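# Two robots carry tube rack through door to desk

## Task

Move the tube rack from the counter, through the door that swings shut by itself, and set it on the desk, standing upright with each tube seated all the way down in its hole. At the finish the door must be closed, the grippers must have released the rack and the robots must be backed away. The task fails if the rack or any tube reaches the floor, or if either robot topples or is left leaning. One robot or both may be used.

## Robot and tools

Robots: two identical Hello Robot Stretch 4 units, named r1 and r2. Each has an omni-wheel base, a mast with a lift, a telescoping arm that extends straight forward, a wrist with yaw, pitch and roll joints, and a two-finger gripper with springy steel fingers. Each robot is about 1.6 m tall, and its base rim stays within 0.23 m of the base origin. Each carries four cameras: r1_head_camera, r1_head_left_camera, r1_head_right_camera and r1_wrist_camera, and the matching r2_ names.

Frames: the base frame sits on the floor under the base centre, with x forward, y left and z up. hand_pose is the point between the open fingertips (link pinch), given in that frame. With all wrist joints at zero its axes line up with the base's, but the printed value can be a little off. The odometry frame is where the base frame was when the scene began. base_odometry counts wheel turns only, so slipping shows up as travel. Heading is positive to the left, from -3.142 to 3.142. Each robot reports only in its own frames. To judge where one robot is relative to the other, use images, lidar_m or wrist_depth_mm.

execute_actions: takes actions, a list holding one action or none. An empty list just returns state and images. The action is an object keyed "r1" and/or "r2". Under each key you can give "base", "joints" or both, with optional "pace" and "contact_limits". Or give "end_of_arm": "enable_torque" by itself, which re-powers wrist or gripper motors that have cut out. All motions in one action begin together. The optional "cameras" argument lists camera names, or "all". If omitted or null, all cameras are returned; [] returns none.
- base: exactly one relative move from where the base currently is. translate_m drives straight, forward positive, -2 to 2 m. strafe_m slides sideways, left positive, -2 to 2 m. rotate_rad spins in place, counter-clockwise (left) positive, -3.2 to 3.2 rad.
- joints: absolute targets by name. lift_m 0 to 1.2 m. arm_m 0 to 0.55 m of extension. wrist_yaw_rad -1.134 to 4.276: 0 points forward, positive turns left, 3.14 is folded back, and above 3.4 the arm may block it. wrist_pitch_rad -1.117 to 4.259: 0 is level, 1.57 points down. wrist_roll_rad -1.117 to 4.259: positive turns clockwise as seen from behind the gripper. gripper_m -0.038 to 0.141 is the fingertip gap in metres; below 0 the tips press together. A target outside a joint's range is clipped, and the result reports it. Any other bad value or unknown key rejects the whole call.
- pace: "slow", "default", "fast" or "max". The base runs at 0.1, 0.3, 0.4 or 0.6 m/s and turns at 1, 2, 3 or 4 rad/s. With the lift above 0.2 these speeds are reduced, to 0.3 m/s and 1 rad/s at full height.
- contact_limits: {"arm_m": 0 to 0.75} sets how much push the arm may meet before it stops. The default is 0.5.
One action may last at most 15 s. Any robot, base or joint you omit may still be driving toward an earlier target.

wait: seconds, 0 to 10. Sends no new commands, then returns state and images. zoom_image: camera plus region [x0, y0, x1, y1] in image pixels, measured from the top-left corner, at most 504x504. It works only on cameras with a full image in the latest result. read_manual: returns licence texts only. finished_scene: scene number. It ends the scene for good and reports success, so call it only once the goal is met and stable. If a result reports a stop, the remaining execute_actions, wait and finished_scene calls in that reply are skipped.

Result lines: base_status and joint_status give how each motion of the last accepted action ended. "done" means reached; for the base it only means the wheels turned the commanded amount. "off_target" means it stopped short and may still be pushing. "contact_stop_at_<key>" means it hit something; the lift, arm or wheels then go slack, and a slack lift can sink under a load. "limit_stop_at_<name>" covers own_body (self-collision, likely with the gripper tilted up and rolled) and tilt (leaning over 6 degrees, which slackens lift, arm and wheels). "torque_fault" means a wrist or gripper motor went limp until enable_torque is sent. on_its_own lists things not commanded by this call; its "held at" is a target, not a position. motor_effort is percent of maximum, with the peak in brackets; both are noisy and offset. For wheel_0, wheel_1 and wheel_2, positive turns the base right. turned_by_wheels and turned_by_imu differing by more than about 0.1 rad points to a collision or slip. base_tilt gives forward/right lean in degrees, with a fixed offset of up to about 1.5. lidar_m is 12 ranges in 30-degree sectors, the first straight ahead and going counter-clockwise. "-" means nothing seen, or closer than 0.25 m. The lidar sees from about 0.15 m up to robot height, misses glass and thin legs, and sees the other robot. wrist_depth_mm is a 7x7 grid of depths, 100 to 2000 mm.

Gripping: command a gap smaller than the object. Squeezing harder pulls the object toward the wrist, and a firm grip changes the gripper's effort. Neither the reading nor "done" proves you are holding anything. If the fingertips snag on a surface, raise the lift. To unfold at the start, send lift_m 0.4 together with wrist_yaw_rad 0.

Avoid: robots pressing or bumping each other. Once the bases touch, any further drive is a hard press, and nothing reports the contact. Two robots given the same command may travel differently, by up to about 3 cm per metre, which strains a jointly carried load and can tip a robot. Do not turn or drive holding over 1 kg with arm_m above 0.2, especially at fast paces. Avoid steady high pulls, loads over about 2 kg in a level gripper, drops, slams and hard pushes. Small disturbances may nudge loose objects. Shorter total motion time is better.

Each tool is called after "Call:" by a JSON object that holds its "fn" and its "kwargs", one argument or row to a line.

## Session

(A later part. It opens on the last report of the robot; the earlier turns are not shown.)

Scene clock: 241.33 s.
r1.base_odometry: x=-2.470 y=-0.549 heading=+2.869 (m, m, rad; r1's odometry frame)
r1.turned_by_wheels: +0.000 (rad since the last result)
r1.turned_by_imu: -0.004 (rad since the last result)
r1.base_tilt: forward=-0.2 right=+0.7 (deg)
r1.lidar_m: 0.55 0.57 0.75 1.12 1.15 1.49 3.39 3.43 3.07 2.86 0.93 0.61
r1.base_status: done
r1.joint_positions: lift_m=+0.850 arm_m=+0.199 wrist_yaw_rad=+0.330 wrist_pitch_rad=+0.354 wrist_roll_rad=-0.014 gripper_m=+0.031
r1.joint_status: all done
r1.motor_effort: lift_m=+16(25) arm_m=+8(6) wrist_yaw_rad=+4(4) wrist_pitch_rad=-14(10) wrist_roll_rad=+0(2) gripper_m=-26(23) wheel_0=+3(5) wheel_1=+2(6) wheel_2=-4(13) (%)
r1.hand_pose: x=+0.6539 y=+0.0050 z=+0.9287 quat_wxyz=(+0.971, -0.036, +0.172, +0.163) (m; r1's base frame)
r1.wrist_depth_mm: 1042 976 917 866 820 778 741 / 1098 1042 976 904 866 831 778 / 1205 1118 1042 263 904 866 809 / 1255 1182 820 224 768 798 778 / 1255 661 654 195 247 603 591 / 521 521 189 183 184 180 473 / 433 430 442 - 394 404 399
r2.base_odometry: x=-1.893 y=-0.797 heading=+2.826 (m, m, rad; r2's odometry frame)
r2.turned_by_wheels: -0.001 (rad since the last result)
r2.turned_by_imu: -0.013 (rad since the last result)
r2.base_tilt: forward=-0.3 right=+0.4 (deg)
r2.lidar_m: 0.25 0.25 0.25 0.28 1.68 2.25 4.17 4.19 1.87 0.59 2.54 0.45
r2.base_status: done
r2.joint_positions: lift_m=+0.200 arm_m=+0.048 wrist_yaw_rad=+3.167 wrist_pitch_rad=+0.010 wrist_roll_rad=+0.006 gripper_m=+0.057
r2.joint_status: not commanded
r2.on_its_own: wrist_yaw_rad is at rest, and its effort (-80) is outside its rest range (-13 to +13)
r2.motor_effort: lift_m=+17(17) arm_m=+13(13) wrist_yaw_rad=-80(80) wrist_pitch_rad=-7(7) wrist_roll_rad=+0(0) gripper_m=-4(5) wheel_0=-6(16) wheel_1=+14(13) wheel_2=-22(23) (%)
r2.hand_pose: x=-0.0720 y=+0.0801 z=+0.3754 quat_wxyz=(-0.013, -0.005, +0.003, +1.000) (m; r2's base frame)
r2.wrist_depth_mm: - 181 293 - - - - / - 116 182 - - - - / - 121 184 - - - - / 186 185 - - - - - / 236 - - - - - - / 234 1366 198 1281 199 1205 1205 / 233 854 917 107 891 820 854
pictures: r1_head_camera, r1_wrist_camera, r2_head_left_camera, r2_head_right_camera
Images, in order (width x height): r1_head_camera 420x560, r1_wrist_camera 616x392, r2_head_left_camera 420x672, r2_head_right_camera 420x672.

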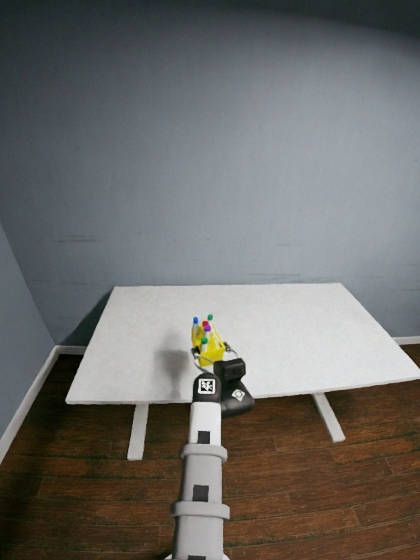

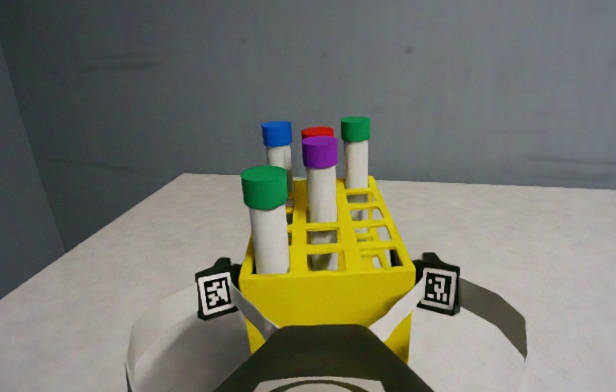

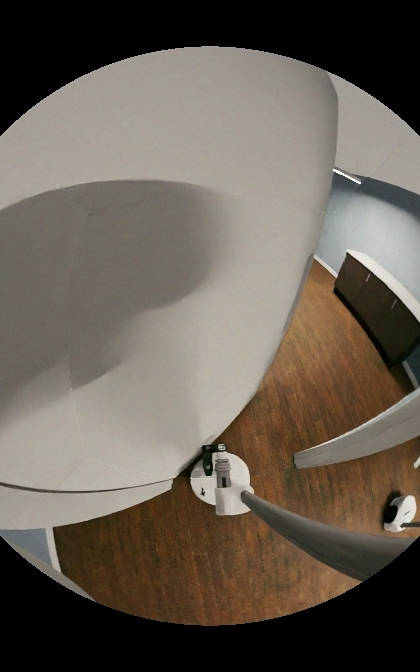

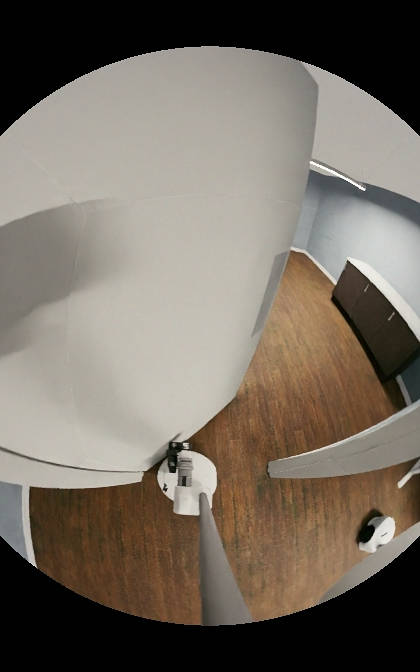

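Call:
{"fn": "execute_actions", "kwargs": {
  "actions": [
    {"r2":{"base":{"strafe_m":-0.15},"joints":{"arm_m":0.0},"pace":"slow"},"r1":{"joints":{"lift_m":0.77},"pace":"slow"}}
  ],
  "cameras": ["r1_head_camera"]
}}

Call:
{"fn": "execute_actions", "kwargs": {
  "actions": [
    {"r2":{"base":{"translate_m":-0.35},"pace":"slow"}}
  ],
  "cameras": ["r1_wrist_camera","r2_head_left_camera"]
}}

Scene clock: 245.67 s.
r1.base_odometry: x=-2.470 y=-0.549 heading=+2.869 (m, m, rad; r1's odometry frame)
r1.turned_by_wheels: +0.000 (rad since the last result)
r1.turned_by_imu: -0.002 (rad since the last result)
r1.base_tilt: forward=-0.2 right=+0.7 (deg)
r1.lidar_m: 0.56 0.57 0.74 1.12 1.16 1.49 3.40 3.42 3.07 2.87 0.93 0.62
r1.base_status: not commanded
r1.joint_positions: lift_m=+0.770 arm_m=+0.199 wrist_yaw_rad=+0.330 wrist_pitch_rad=+0.354 wrist_roll_rad=-0.014 gripper_m=+0.031
r1.joint_status: all done
r1.motor_effort: lift_m=+16(15) arm_m=+8(8) wrist_yaw_rad=+4(3) wrist_pitch_rad=-11(11) wrist_roll_rad=+1(0) gripper_m=-25(25) wheel_0=+3(3) wheel_1=+2(2) wheel_2=-4(3) (%)
r1.hand_pose: x=+0.6539 y=+0.0050 z=+0.8487 quat_wxyz=(+0.971, -0.036, +0.172, +0.163) (m; r1's base frame)
r1.wrist_depth_mm: 1042 976 917 878 809 778 741 / 1098 1042 976 904 866 831 778 / 1205 1098 1008 262 866 842 809 / 1255 691 621 224 585 609 597 / 512 504 492 196 248 462 452 / 402 394 189 182 184 179 359 / 332 327 338 - 303 309 309
r2.base_odometry: x=-1.845 y=-0.654 heading=+2.827 (m, m, rad; r2's odometry frame)
r2.turned_by_wheels: +0.001 (rad since the last result)
r2.turned_by_imu: +0.004 (rad since the last result)
r2.base_tilt: forward=-0.3 right=+0.2 (deg)
r2.lidar_m: 0.25 - 0.25 0.32 1.84 2.44 4.15 4.17 1.74 0.44 2.39 0.25
r2.base_status: done
r2.joint_positions: lift_m=+0.200 arm_m=-0.002 wrist_yaw_rad=+3.167 wrist_pitch_rad=+0.010 wrist_roll_rad=+0.006 gripper_m=+0.057
r2.joint_status: all done
r2.on_its_own: wrist_yaw_rad is at rest, and its effort (-80) is outside its rest range (-13 to +13)
r2.motor_effort: lift_m=+17(17) arm_m=+9(13) wrist_yaw_rad=-80(80) wrist_pitch_rad=-8(7) wrist_roll_rad=-1(0) gripper_m=-3(1) wheel_0=+12(14) wheel_1=+14(14) wheel_2=-15(21) (%)
r2.hand_pose: x=-0.1214 y=+0.0801 z=+0.3754 quat_wxyz=(-0.013, -0.005, +0.003, +1.000) (m; r2's base frame)
r2.wrist_depth_mm: - 132 - - - - - / - 116 147 - - - - / - 122 160 - - - - / 137 136 - - - - - / 228 - - - - - - / 1138 1336 198 1281 200 1229 1182 / 831 866 904 107 891 820 866
pictures: r1_head_camera
Images, in order (width x height): r1_head_camera 420x560.

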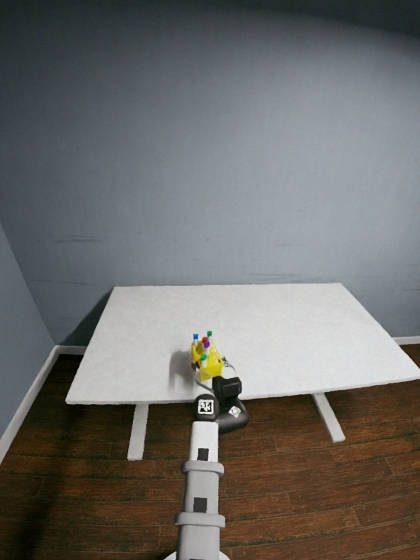

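Scene clock: 250.47 s.
r1.base_odometry: x=-2.470 y=-0.549 heading=+2.869 (m, m, rad; r1's odometry frame)
r1.turned_by_wheels: +0.000 (rad since the last result)
r1.turned_by_imu: -0.002 (rad since the last result)
r1.base_tilt: forward=-0.1 right=+0.7 (deg)
r1.lidar_m: 0.56 0.57 0.75 1.11 1.16 1.48 3.37 3.43 3.07 2.86 0.93 0.61
r1.base_status: not commanded
r1.joint_positions: lift_m=+0.770 arm_m=+0.199 wrist_yaw_rad=+0.330 wrist_pitch_rad=+0.354 wrist_roll_rad=-0.014 gripper_m=+0.031
r1.joint_status: not commanded
r1.motor_effort: lift_m=+17(17) arm_m=+8(8) wrist_yaw_rad=+5(5) wrist_pitch_rad=-13(11) wrist_roll_rad=-1(1) gripper_m=-26(25) wheel_0=+3(3) wheel_1=+2(2) wheel_2=-4(3) (%)
r1.hand_pose: x=+0.6539 y=+0.0050 z=+0.8487 quat_wxyz=(+0.971, -0.036, +0.172, +0.163) (m; r1's base frame)
r1.wrist_depth_mm: 1060 976 931 866 820 778 741 / 1118 1042 976 917 854 820 768 / 1182 1098 1008 262 878 854 809 / 1255 691 627 224 591 609 591 / 517 504 492 195 247 459 452 / 399 397 190 183 183 180 362 / 332 325 334 - 301 309 309
r2.base_odometry: x=-1.513 y=-0.763 heading=+2.827 (m, m, rad; r2's odometry frame)
r2.turned_by_wheels: +0.000 (rad since the last result)
r2.turned_by_imu: +0.003 (rad since the last result)
r2.base_tilt: forward=-0.2 right=+0.4 (deg)
r2.lidar_m: 0.31 0.34 0.48 1.02 1.81 2.44 3.78 3.81 1.58 1.32 0.52 0.35
r2.base_status: done
r2.joint_positions: lift_m=+0.200 arm_m=-0.001 wrist_yaw_rad=+3.141 wrist_pitch_rad=+0.010 wrist_roll_rad=+0.006 gripper_m=+0.057
r2.joint_status: not commanded
r2.motor_effort: lift_m=+17(17) arm_m=+4(9) wrist_yaw_rad=-2(80) wrist_pitch_rad=-7(7) wrist_roll_rad=+0(1) gripper_m=-2(5) wheel_0=-2(11) wheel_1=-3(14) wheel_2=+3(16) (%)
r2.hand_pose: x=-0.1182 y=+0.0877 z=+0.3755 quat_wxyz=(+0.001, -0.005, +0.003, +1.000) (m; r2's base frame)
r2.wrist_depth_mm: - 135 - - - - - / - 121 177 - - - - / - 132 185 - - - - / 137 138 - - - - - / - - - - - - - / 1229 1308 198 1281 199 1205 1205 / 878 866 917 107 878 809 854
pictures: r1_wrist_camera, r2_head_left_camera
Images, in order (width x height): r1_wrist_camera 616x392, r2_head_left_camera 420x672.

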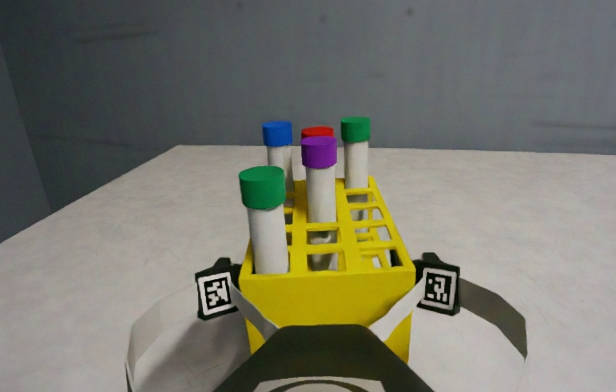

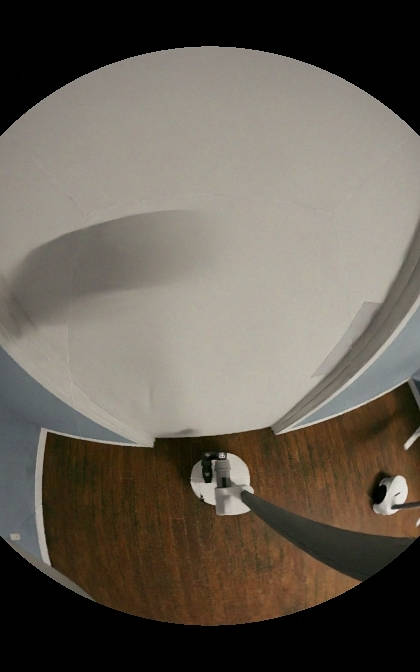

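Call:
{"fn": "execute_actions", "kwargs": {
  "actions": [
    {"r1":{"joints":{"lift_m":0.705,"arm_m":0.25},"pace":"slow"},"r2":{"base":{"translate_m":-0.3}}}
  ],
  "cameras": ["r1_head_camera","r1_wrist_camera"]
}}

Scene clock: 255.03 s.
r1.base_odometry: x=-2.470 y=-0.549 heading=+2.869 (m, m, rad; r1's odometry frame)
r1.turned_by_wheels: +0.000 (rad since the last result)
r1.turned_by_imu: -0.002 (rad since the last result)
r1.base_tilt: forward=-0.1 right=+0.6 (deg)
r1.lidar_m: 0.57 0.56 0.75 1.12 1.15 1.51 1.48 3.43 3.05 2.87 0.94 0.62
r1.base_status: not commanded
r1.joint_positions: lift_m=+0.705 arm_m=+0.249 wrist_yaw_rad=+0.330 wrist_pitch_rad=+0.354 wrist_roll_rad=-0.014 gripper_m=+0.031
r1.joint_status: all done
r1.motor_effort: lift_m=+16(18) arm_m=+8(6) wrist_yaw_rad=+5(5) wrist_pitch_rad=-12(12) wrist_roll_rad=+0(1) gripper_m=-24(26) wheel_0=+3(3) wheel_1=+2(2) wheel_2=-3(4) (%)
r1.hand_pose: x=+0.7039 y=+0.0050 z=+0.7837 quat_wxyz=(+0.971, -0.036, +0.172, +0.163) (m; r1's base frame)
r1.wrist_depth_mm: 976 931 878 820 788 741 707 / 1060 976 931 866 809 768 732 / 1118 904 768 262 691 683 654 / 530 521 469 224 442 455 445 / 384 377 366 196 247 343 338 / 300 296 189 182 183 180 271 / 248 243 250 - 226 230 229
r2.base_odometry: x=-1.228 y=-0.856 heading=+2.826 (m, m, rad; r2's odometry frame)
r2.turned_by_wheels: +0.000 (rad since the last result)
r2.turned_by_imu: +0.002 (rad since the last result)
r2.base_tilt: forward=-0.2 right=+0.3 (deg)
r2.lidar_m: 0.64 0.65 0.80 1.75 1.83 2.40 3.43 3.52 1.46 1.48 0.88 0.67
r2.base_status: done
r2.joint_positions: lift_m=+0.200 arm_m=-0.001 wrist_yaw_rad=+3.140 wrist_pitch_rad=+0.010 wrist_roll_rad=+0.006 gripper_m=+0.057
r2.joint_status: not commanded
r2.motor_effort: lift_m=+17(17) arm_m=+4(4) wrist_yaw_rad=-3(5) wrist_pitch_rad=-7(6) wrist_roll_rad=-1(1) gripper_m=-1(2) wheel_0=-3(4) wheel_1=-4(8) wheel_2=+1(10) (%)
r2.hand_pose: x=-0.1182 y=+0.0878 z=+0.3755 quat_wxyz=(+0.001, -0.005, +0.003, +1.000) (m; r2's base frame)
r2.wrist_depth_mm: - 134 - - - - - / - 121 177 - - - - / - 133 186 - - - - / 137 138 - - - - - / - - - - - - - / 1229 1336 198 1255 200 1229 1182 / 866 854 904 107 878 820 854
pictures: r1_head_camera, r1_wrist_camera
Images, in order (width x height): r1_head_camera 420x560, r1_wrist_camera 616x392.

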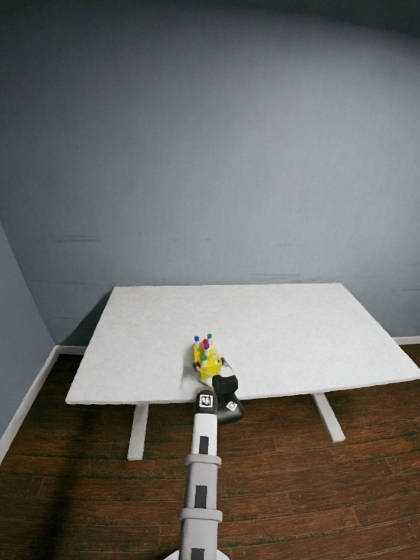

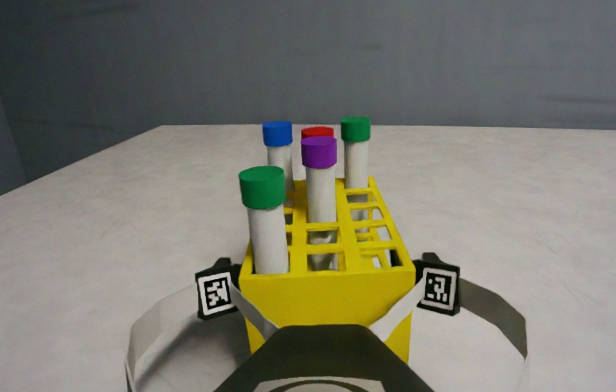

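Call:
{"fn": "execute_actions", "kwargs": {
  "actions": [
    {"r1":{"joints":{"lift_m":0.69},"pace":"slow"}}
  ],
  "cameras": []
}}

Call:
{"fn": "execute_actions", "kwargs": {
  "actions": [
    {"r1":{"joints":{"gripper_m":0.135}}}
  ],
  "cameras": ["r1_head_camera","r1_wrist_camera"]
}}

Scene clock: 257.33 s.
r1.base_odometry: x=-2.470 y=-0.549 heading=+2.869 (m, m, rad; r1's odometry frame)
r1.turned_by_wheels: +0.000 (rad since the last result)
r1.turned_by_imu: -0.001 (rad since the last result)
r1.base_tilt: forward=-0.1 right=+0.6 (deg)
r1.lidar_m: 0.56 0.57 0.73 1.12 1.15 1.50 1.50 3.43 3.05 2.86 0.94 0.61
r1.base_status: not commanded
r1.joint_positions: lift_m=+0.691 arm_m=+0.249 wrist_yaw_rad=+0.330 wrist_pitch_rad=+0.350 wrist_roll_rad=-0.013 gripper_m=+0.031
r1.joint_status: all done
r1.motor_effort: lift_m=+14(17) arm_m=+8(8) wrist_yaw_rad=+4(4) wrist_pitch_rad=-3(10) wrist_roll_rad=+1(2) gripper_m=-21(24) wheel_0=+3(3) wheel_1=+2(2) wheel_2=-4(4) (%)
r1.hand_pose: x=+0.7042 y=+0.0051 z=+0.7698 quat_wxyz=(+0.971, -0.035, +0.171, +0.163) (m; r1's base frame)
r1.wrist_depth_mm: 976 931 866 820 788 741 699 / 1060 991 917 878 809 768 732 / 1118 778 732 262 615 647 627 / 504 488 442 224 415 430 421 / 362 353 345 195 217 325 315 / 279 278 187 182 183 180 254 / 233 228 235 - 211 216 213
r2.base_odometry: x=-1.228 y=-0.856 heading=+2.826 (m, m, rad; r2's odometry frame)
r2.turned_by_wheels: +0.000 (rad since the last result)
r2.turned_by_imu: +0.001 (rad since the last result)
r2.base_tilt: forward=-0.3 right=+0.4 (deg)
r2.lidar_m: 0.62 0.66 0.77 1.74 1.82 2.42 3.45 3.52 1.46 1.47 0.87 0.67
r2.base_status: not commanded
r2.joint_positions: lift_m=+0.200 arm_m=-0.001 wrist_yaw_rad=+3.140 wrist_pitch_rad=+0.010 wrist_roll_rad=+0.006 gripper_m=+0.057
r2.joint_status: not commanded
r2.motor_effort: lift_m=+17(17) arm_m=+4(4) wrist_yaw_rad=-2(2) wrist_pitch_rad=-6(6) wrist_roll_rad=+0(1) gripper_m=-6(5) wheel_0=-3(3) wheel_1=-4(4) wheel_2=+1(1) (%)
r2.hand_pose: x=-0.1182 y=+0.0878 z=+0.3755 quat_wxyz=(+0.001, -0.005, +0.003, +1.000) (m; r2's base frame)
r2.wrist_depth_mm: - 134 - - - - - / - 121 177 - - - - / - 133 186 - - - - / 137 138 - - - - - / - - - - - - - / 1229 1336 198 1281 199 1205 1205 / 878 866 904 107 878 820 854
pictures: none
No camera images: the call's "cameras" was empty. Leave "cameras" out to get every camera's image.

Scene clock: 259.33 s.
r1.base_odometry: x=-2.470 y=-0.549 heading=+2.869 (m, m, rad; r1's odometry frame)
r1.turned_by_wheels: +0.000 (rad since the last result)
r1.turned_by_imu: -0.001 (rad since the last result)
r1.base_tilt: forward=-0.1 right=+0.6 (deg)
r1.lidar_m: 0.56 0.57 0.75 1.13 1.15 1.47 1.50 3.42 3.06 2.87 0.93 0.61
r1.base_status: not commanded
r1.joint_positions: lift_m=+0.690 arm_m=+0.249 wrist_yaw_rad=+0.330 wrist_pitch_rad=+0.352 wrist_roll_rad=-0.013 gripper_m=+0.135
r1.joint_status: all done
r1.motor_effort: lift_m=+16(16) arm_m=+8(8) wrist_yaw_rad=+6(3) wrist_pitch_rad=-6(6) wrist_roll_rad=+0(2) gripper_m=+1(29) wheel_0=+3(3) wheel_1=+2(2) wheel_2=-3(4) (%)
r1.hand_pose: x=+0.7041 y=+0.0049 z=+0.7692 quat_wxyz=(+0.971, -0.035, +0.172, +0.163) (m; r1's base frame)
r1.wrist_depth_mm: 976 931 878 820 778 741 699 / 1025 976 917 866 809 768 732 / 1098 768 715 270 647 634 615 / 496 484 439 237 410 427 413 / 357 353 327 193 209 301 312 / 277 265 206 195 196 238 250 / 231 225 232 - 216 214 211
r2.base_odometry: x=-1.228 y=-0.856 heading=+2.826 (m, m, rad; r2's odometry frame)
r2.turned_by_wheels: +0.000 (rad since the last result)
r2.turned_by_imu: +0.001 (rad since the last result)
r2.base_tilt: forward=-0.2 right=+0.4 (deg)
r2.lidar_m: 0.62 0.64 0.78 1.75 1.80 2.40 3.44 3.49 1.45 1.46 0.86 0.68
r2.base_status: not commanded
r2.joint_positions: lift_m=+0.200 arm_m=-0.001 wrist_yaw_rad=+3.140 wrist_pitch_rad=+0.010 wrist_roll_rad=+0.006 gripper_m=+0.057
r2.joint_status: not commanded
r2.motor_effort: lift_m=+17(17) arm_m=+4(4) wrist_yaw_rad=-3(3) wrist_pitch_rad=-7(6) wrist_roll_rad=+0(0) gripper_m=-8(5) wheel_0=-3(3) wheel_1=-4(4) wheel_2=+1(1) (%)
r2.hand_pose: x=-0.1182 y=+0.0878 z=+0.3755 quat_wxyz=(+0.001, -0.005, +0.003, +1.000) (m; r2's base frame)
r2.wrist_depth_mm: - 134 - - - - - / - 121 177 - - - - / - 133 186 - - - - / 137 138 - - - - - / - - - - - - - / 1205 1281 198 1255 199 1229 1205 / 854 854 904 107 878 820 854
pictures: r1_head_camera, r1_wrist_camera
Images, in order (width x height): r1_head_camera 420x560, r1_wrist_camera 616x392.

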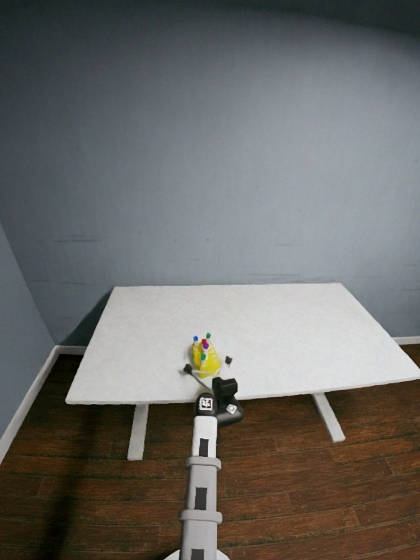

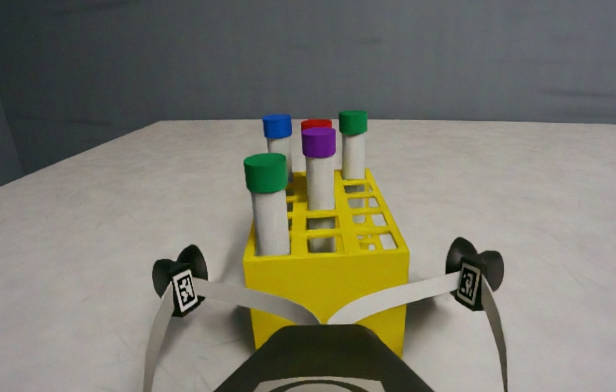

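Call:
{"fn": "execute_actions", "kwargs": {
  "actions": [
    {"r1":{"base":{"strafe_m":-0.068},"joints":{"arm_m":0.05},"pace":"slow"}}
  ],
  "cameras": []
}}

Call:
{"fn": "execute_actions", "kwargs": {
  "actions": [
    {"r1":{"joints":{"lift_m":0.68,"wrist_pitch_rad":0.0}}}
  ],
  "cameras": ["r1_head_camera","r1_wrist_camera"]
}}

Scene clock: 265.57 s.
r1.base_odometry: x=-2.452 y=-0.484 heading=+2.870 (m, m, rad; r1's odometry frame)
r1.turned_by_wheels: +0.000 (rad since the last result)
r1.turned_by_imu: -0.002 (rad since the last result)
r1.base_tilt: forward=-0.2 right=+0.7 (deg)
r1.lidar_m: 0.56 0.56 0.74 1.19 1.21 1.53 1.53 3.43 2.98 2.81 0.94 0.63
r1.base_status: done
r1.joint_positions: lift_m=+0.690 arm_m=+0.051 wrist_yaw_rad=+0.330 wrist_pitch_rad=+0.352 wrist_roll_rad=-0.013 gripper_m=+0.135
r1.joint_status: all done
r1.motor_effort: lift_m=+15(16) arm_m=-8(7) wrist_yaw_rad=+4(8) wrist_pitch_rad=-8(7) wrist_roll_rad=+1(1) gripper_m=+1(1) wheel_0=+2(6) wheel_1=-1(8) wheel_2=+0(1) (%)
r1.hand_pose: x=+0.5068 y=+0.0050 z=+0.7692 quat_wxyz=(+0.971, -0.035, +0.172, +0.163) (m; r1's base frame)
r1.wrist_depth_mm: 1205 1138 1078 1008 946 904 866 / 1281 1182 1118 1025 991 931 891 / 1336 768 715 402 661 640 621 / 500 484 469 399 433 427 418 / 404 375 345 338 330 303 314 / 1336 1336 904 330 317 294 1118 / 1160 1138 1060 - 1138 1078 1078
r2.base_odometry: x=-1.228 y=-0.856 heading=+2.826 (m, m, rad; r2's odometry frame)
r2.turned_by_wheels: +0.000 (rad since the last result)
r2.turned_by_imu: +0.002 (rad since the last result)
r2.base_tilt: forward=-0.3 right=+0.3 (deg)
r2.lidar_m: 0.63 0.66 0.75 1.74 1.82 2.42 3.44 3.49 1.48 1.52 0.87 0.68
r2.base_status: not commanded
r2.joint_positions: lift_m=+0.200 arm_m=-0.001 wrist_yaw_rad=+3.140 wrist_pitch_rad=+0.010 wrist_roll_rad=+0.006 gripper_m=+0.057
r2.joint_status: not commanded
r2.motor_effort: lift_m=+17(17) arm_m=+4(4) wrist_yaw_rad=-2(2) wrist_pitch_rad=-6(6) wrist_roll_rad=-1(0) gripper_m=-2(3) wheel_0=-3(3) wheel_1=-4(4) wheel_2=+1(1) (%)
r2.hand_pose: x=-0.1182 y=+0.0878 z=+0.3755 quat_wxyz=(+0.001, -0.005, +0.003, +1.000) (m; r2's base frame)
r2.wrist_depth_mm: - 135 - - - - - / - 121 177 - - - - / - 133 186 - - - - / 137 138 - - - - - / - - - - - - - / 1229 1308 198 1281 199 1229 1182 / 866 866 917 107 878 820 854
pictures: none
No camera images: the call's "cameras" was empty. Leave "cameras" out to get every camera's image.

Scene clock: 266.33 s.
r1.base_odometry: x=-2.452 y=-0.484 heading=+2.870 (m, m, rad; r1's odometry frame)
r1.turned_by_wheels: +0.000 (rad since the last result)
r1.turned_by_imu: +0.000 (rad since the last result)
r1.base_tilt: forward=-0.2 right=+0.6 (deg)
r1.lidar_m: 0.57 0.58 0.74 1.19 1.22 1.53 1.52 3.44 2.98 2.80 0.96 0.61
r1.base_status: not commanded
r1.joint_positions: lift_m=+0.680 arm_m=+0.051 wrist_yaw_rad=+0.330 wrist_pitch_rad=+0.003 wrist_roll_rad=-0.013 gripper_m=+0.135
r1.joint_status: all done
r1.motor_effort: lift_m=+16(14) arm_m=-8(8) wrist_yaw_rad=+5(4) wrist_pitch_rad=-9(17) wrist_roll_rad=-1(0) gripper_m=+2(1) wheel_0=+2(2) wheel_1=-1(1) wheel_2=-1(0) (%)
r1.hand_pose: x=+0.5235 y=+0.0107 z=+0.8578 quat_wxyz=(+0.986, -0.007, +0.000, +0.164) (m; r1's base frame)
r1.wrist_depth_mm: 1336 1255 1182 1078 1025 976 931 / 1336 1255 1160 1098 1060 991 931 / 1336 1308 1182 1118 1060 991 931 / 1366 1281 1205 1118 1060 991 931 / 1366 1281 991 500 931 750 820 / 574 525 484 389 459 452 500 / 402 394 418 - 397 370 373
r2.base_odometry: x=-1.228 y=-0.856 heading=+2.826 (m, m, rad; r2's odometry frame)
r2.turned_by_wheels: +0.000 (rad since the last result)
r2.turned_by_imu: +0.000 (rad since the last result)
r2.base_tilt: forward=-0.2 right=+0.2 (deg)
r2.lidar_m: 0.64 0.65 0.79 1.75 1.80 2.40 3.43 3.49 1.48 1.52 0.86 0.67
r2.base_status: not commanded
r2.joint_positions: lift_m=+0.200 arm_m=-0.001 wrist_yaw_rad=+3.140 wrist_pitch_rad=+0.010 wrist_roll_rad=+0.006 gripper_m=+0.057
r2.joint_status: not commanded
r2.motor_effort: lift_m=+17(17) arm_m=+4(4) wrist_yaw_rad=-2(0) wrist_pitch_rad=-7(6) wrist_roll_rad=+0(0) gripper_m=-4(3) wheel_0=-3(3) wheel_1=-5(4) wheel_2=+1(1) (%)
r2.hand_pose: x=-0.1182 y=+0.0878 z=+0.3755 quat_wxyz=(+0.001, -0.005, +0.003, +1.000) (m; r2's base frame)
r2.wrist_depth_mm: - 135 - - - - - / - 121 178 - - - - / - 133 185 - - - - / 137 138 - - - - - / - - - - - - - / 1229 1308 198 1281 199 1229 1205 / 866 854 917 108 878 809 854
pictures: r1_head_camera, r1_wrist_camera
Images, in order (width x height): r1_head_camera 420x560, r1_wrist_camera 616x392.

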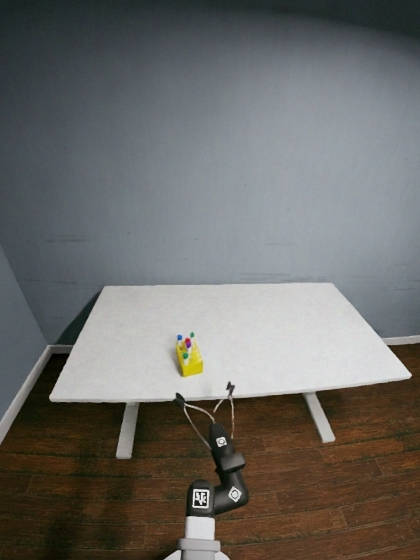

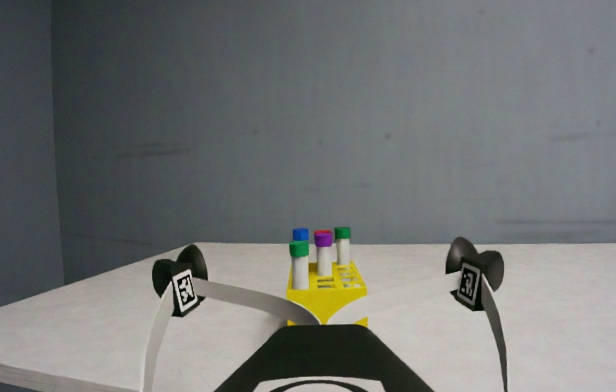

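Call:
{"fn": "execute_actions", "kwargs": {
  "actions": [
    {"r1":{"base":{"strafe_m":-0.1},"joints":{"lift_m":0.63,"wrist_yaw_rad":0.6}}}
  ],
  "cameras": ["r1_wrist_camera"]
}}

Call:
{"fn": "zoom_image", "kwargs": {
  "camera": "r1_wrist_camera",
  "region": [230,170,430,320]
}}

Scene clock: 269.53 s.
r1.base_odometry: x=-2.425 y=-0.388 heading=+2.870 (m, m, rad; r1's odometry frame)
r1.turned_by_wheels: +0.000 (rad since the last result)
r1.turned_by_imu: -0.001 (rad since the last result)
r1.base_tilt: forward=-0.2 right=+0.6 (deg)
r1.lidar_m: 0.58 0.58 0.75 1.29 1.32 1.54 1.59 3.39 2.90 2.69 0.95 0.64
r1.base_status: done
r1.joint_positions: lift_m=+0.630 arm_m=+0.051 wrist_yaw_rad=+0.600 wrist_pitch_rad=+0.003 wrist_roll_rad=-0.013 gripper_m=+0.135
r1.joint_status: all done
r1.motor_effort: lift_m=+16(16) arm_m=-8(8) wrist_yaw_rad=+5(10) wrist_pitch_rad=-9(9) wrist_roll_rad=+0(0) gripper_m=+0(2) wheel_0=+1(8) wheel_1=+0(9) wheel_2=+0(1) (%)
r1.hand_pose: x=+0.5097 y=+0.0906 z=+0.8078 quat_wxyz=(+0.955, -0.007, -0.001, +0.295) (m; r1's base frame)
r1.wrist_depth_mm: 1229 1464 1430 1205 1060 960 866 / 1229 1464 1397 1229 1098 960 866 / 1229 1464 1397 1229 1098 976 878 / 1229 1464 1464 1255 1060 976 878 / 1205 768 750 559 459 559 621 / 1182 469 368 384 342 332 368 / 1205 1430 1537 - 296 274 271
r2.base_odometry: x=-1.228 y=-0.856 heading=+2.826 (m, m, rad; r2's odometry frame)
r2.turned_by_wheels: +0.000 (rad since the last result)
r2.turned_by_imu: +0.001 (rad since the last result)
r2.base_tilt: forward=-0.2 right=+0.3 (deg)
r2.lidar_m: 0.63 0.67 0.78 1.73 1.82 2.41 3.45 3.48 1.52 1.73 0.85 0.66
r2.base_status: not commanded
r2.joint_positions: lift_m=+0.200 arm_m=-0.001 wrist_yaw_rad=+3.140 wrist_pitch_rad=+0.010 wrist_roll_rad=+0.006 gripper_m=+0.057
r2.joint_status: not commanded
r2.motor_effort: lift_m=+17(17) arm_m=+4(4) wrist_yaw_rad=-4(2) wrist_pitch_rad=-6(6) wrist_roll_rad=+0(1) gripper_m=-5(4) wheel_0=-3(3) wheel_1=-4(4) wheel_2=+1(1) (%)
r2.hand_pose: x=-0.1182 y=+0.0878 z=+0.3755 quat_wxyz=(+0.001, -0.005, +0.003, +1.000) (m; r2's base frame)
r2.wrist_depth_mm: - 134 - - - - - / - 121 177 - - - - / - 133 186 - - - - / 137 138 - - - - - / - - - - - - - / 1255 1336 198 1281 199 1229 1205 / 866 866 904 107 878 809 854
pictures: r1_wrist_camera
Images, in order (width x height): r1_wrist_camera 616x392.

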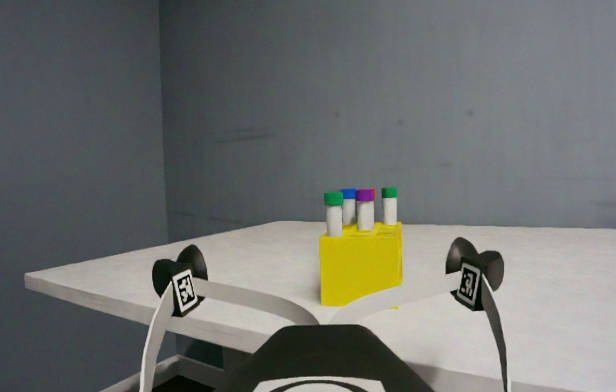

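Region (230, 170, 430, 320) of r1_wrist_camera's 616x392 image, scaled by 2.520; it fills the top 378 rows of this view, and the rest is white.

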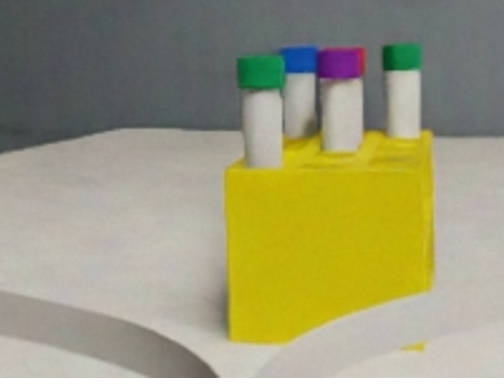

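Call:
{"fn": "execute_actions", "kwargs": {
  "actions": [
    {"r1":{"base":{"translate_m":-0.3},"joints":{"arm_m":0}}}
  ],
  "cameras": ["r1_head_camera","r2_head_camera"]
}}

Call:
{"fn": "finished_scene", "kwargs": {
  "scene": 1
}}

Scene clock: 273.83 s.
r1.base_odometry: x=-2.136 y=-0.468 heading=+2.869 (m, m, rad; r1's odometry frame)
r1.turned_by_wheels: +0.000 (rad since the last result)
r1.turned_by_imu: -0.001 (rad since the last result)
r1.base_tilt: forward=-0.2 right=+0.6 (deg)
r1.lidar_m: 0.87 0.89 1.36 1.26 1.29 1.24 1.36 3.11 2.92 2.72 2.63 0.96
r1.base_status: done
r1.joint_positions: lift_m=+0.630 arm_m=+0.002 wrist_yaw_rad=+0.600 wrist_pitch_rad=+0.003 wrist_roll_rad=-0.013 gripper_m=+0.135
r1.joint_status: all done
r1.motor_effort: lift_m=+16(16) arm_m=-8(8) wrist_yaw_rad=+4(4) wrist_pitch_rad=-9(9) wrist_roll_rad=+1(1) gripper_m=+0(0) wheel_0=-1(5) wheel_1=-2(7) wheel_2=+0(6) (%)
r1.hand_pose: x=+0.4602 y=+0.0907 z=+0.8078 quat_wxyz=(+0.955, -0.007, -0.001, +0.295) (m; r1's base frame)
r1.wrist_depth_mm: 1205 1430 1808 1618 1430 1229 1138 / 1205 1430 1756 1618 1464 1255 1138 / 1229 1464 1808 1661 1464 1308 1160 / 1205 1430 1708 1661 1464 1229 1160 / 1182 1397 1060 866 707 554 627 / 1205 1397 1708 1098 1366 1255 1182 / 1205 1366 1756 - 1430 1336 1182
r2.base_odometry: x=-1.228 y=-0.856 heading=+2.826 (m, m, rad; r2's odometry frame)
r2.turned_by_wheels: +0.000 (rad since the last result)
r2.turned_by_imu: +0.002 (rad since the last result)
r2.base_tilt: forward=-0.1 right=+0.3 (deg)
r2.lidar_m: 0.62 0.65 0.78 1.74 1.80 2.41 3.43 3.47 1.22 2.16 0.85 0.67
r2.base_status: not commanded
r2.joint_positions: lift_m=+0.200 arm_m=-0.001 wrist_yaw_rad=+3.140 wrist_pitch_rad=+0.010 wrist_roll_rad=+0.006 gripper_m=+0.057
r2.joint_status: not commanded
r2.motor_effort: lift_m=+17(17) arm_m=+4(4) wrist_yaw_rad=-2(3) wrist_pitch_rad=-7(6) wrist_roll_rad=-1(0) gripper_m=-3(7) wheel_0=-3(3) wheel_1=-4(4) wheel_2=+1(1) (%)
r2.hand_pose: x=-0.1182 y=+0.0878 z=+0.3755 quat_wxyz=(+0.001, -0.005, +0.003, +1.000) (m; r2's base frame)
r2.wrist_depth_mm: - 135 - - - - - / - 121 177 - - - - / - 132 186 - - - - / 137 138 - - - - - / - - - - - - - / 1229 1308 198 1281 200 1205 1182 / 866 866 917 107 878 820 854
pictures: r1_head_camera, r2_head_camera
Images, in order (width x height): r1_head_camera 420x560, r2_head_camera 420x560.

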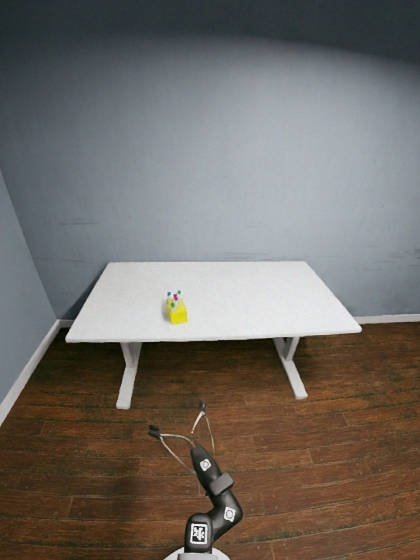

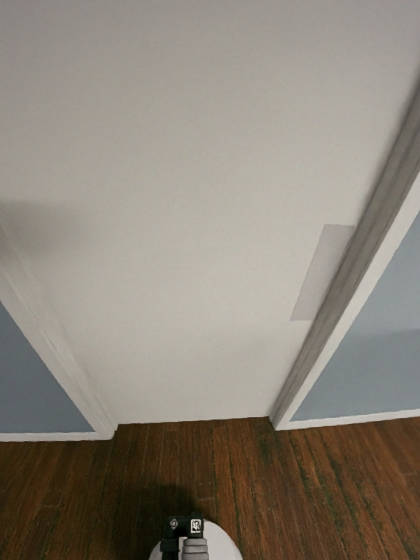

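The scene is finished: the task was done.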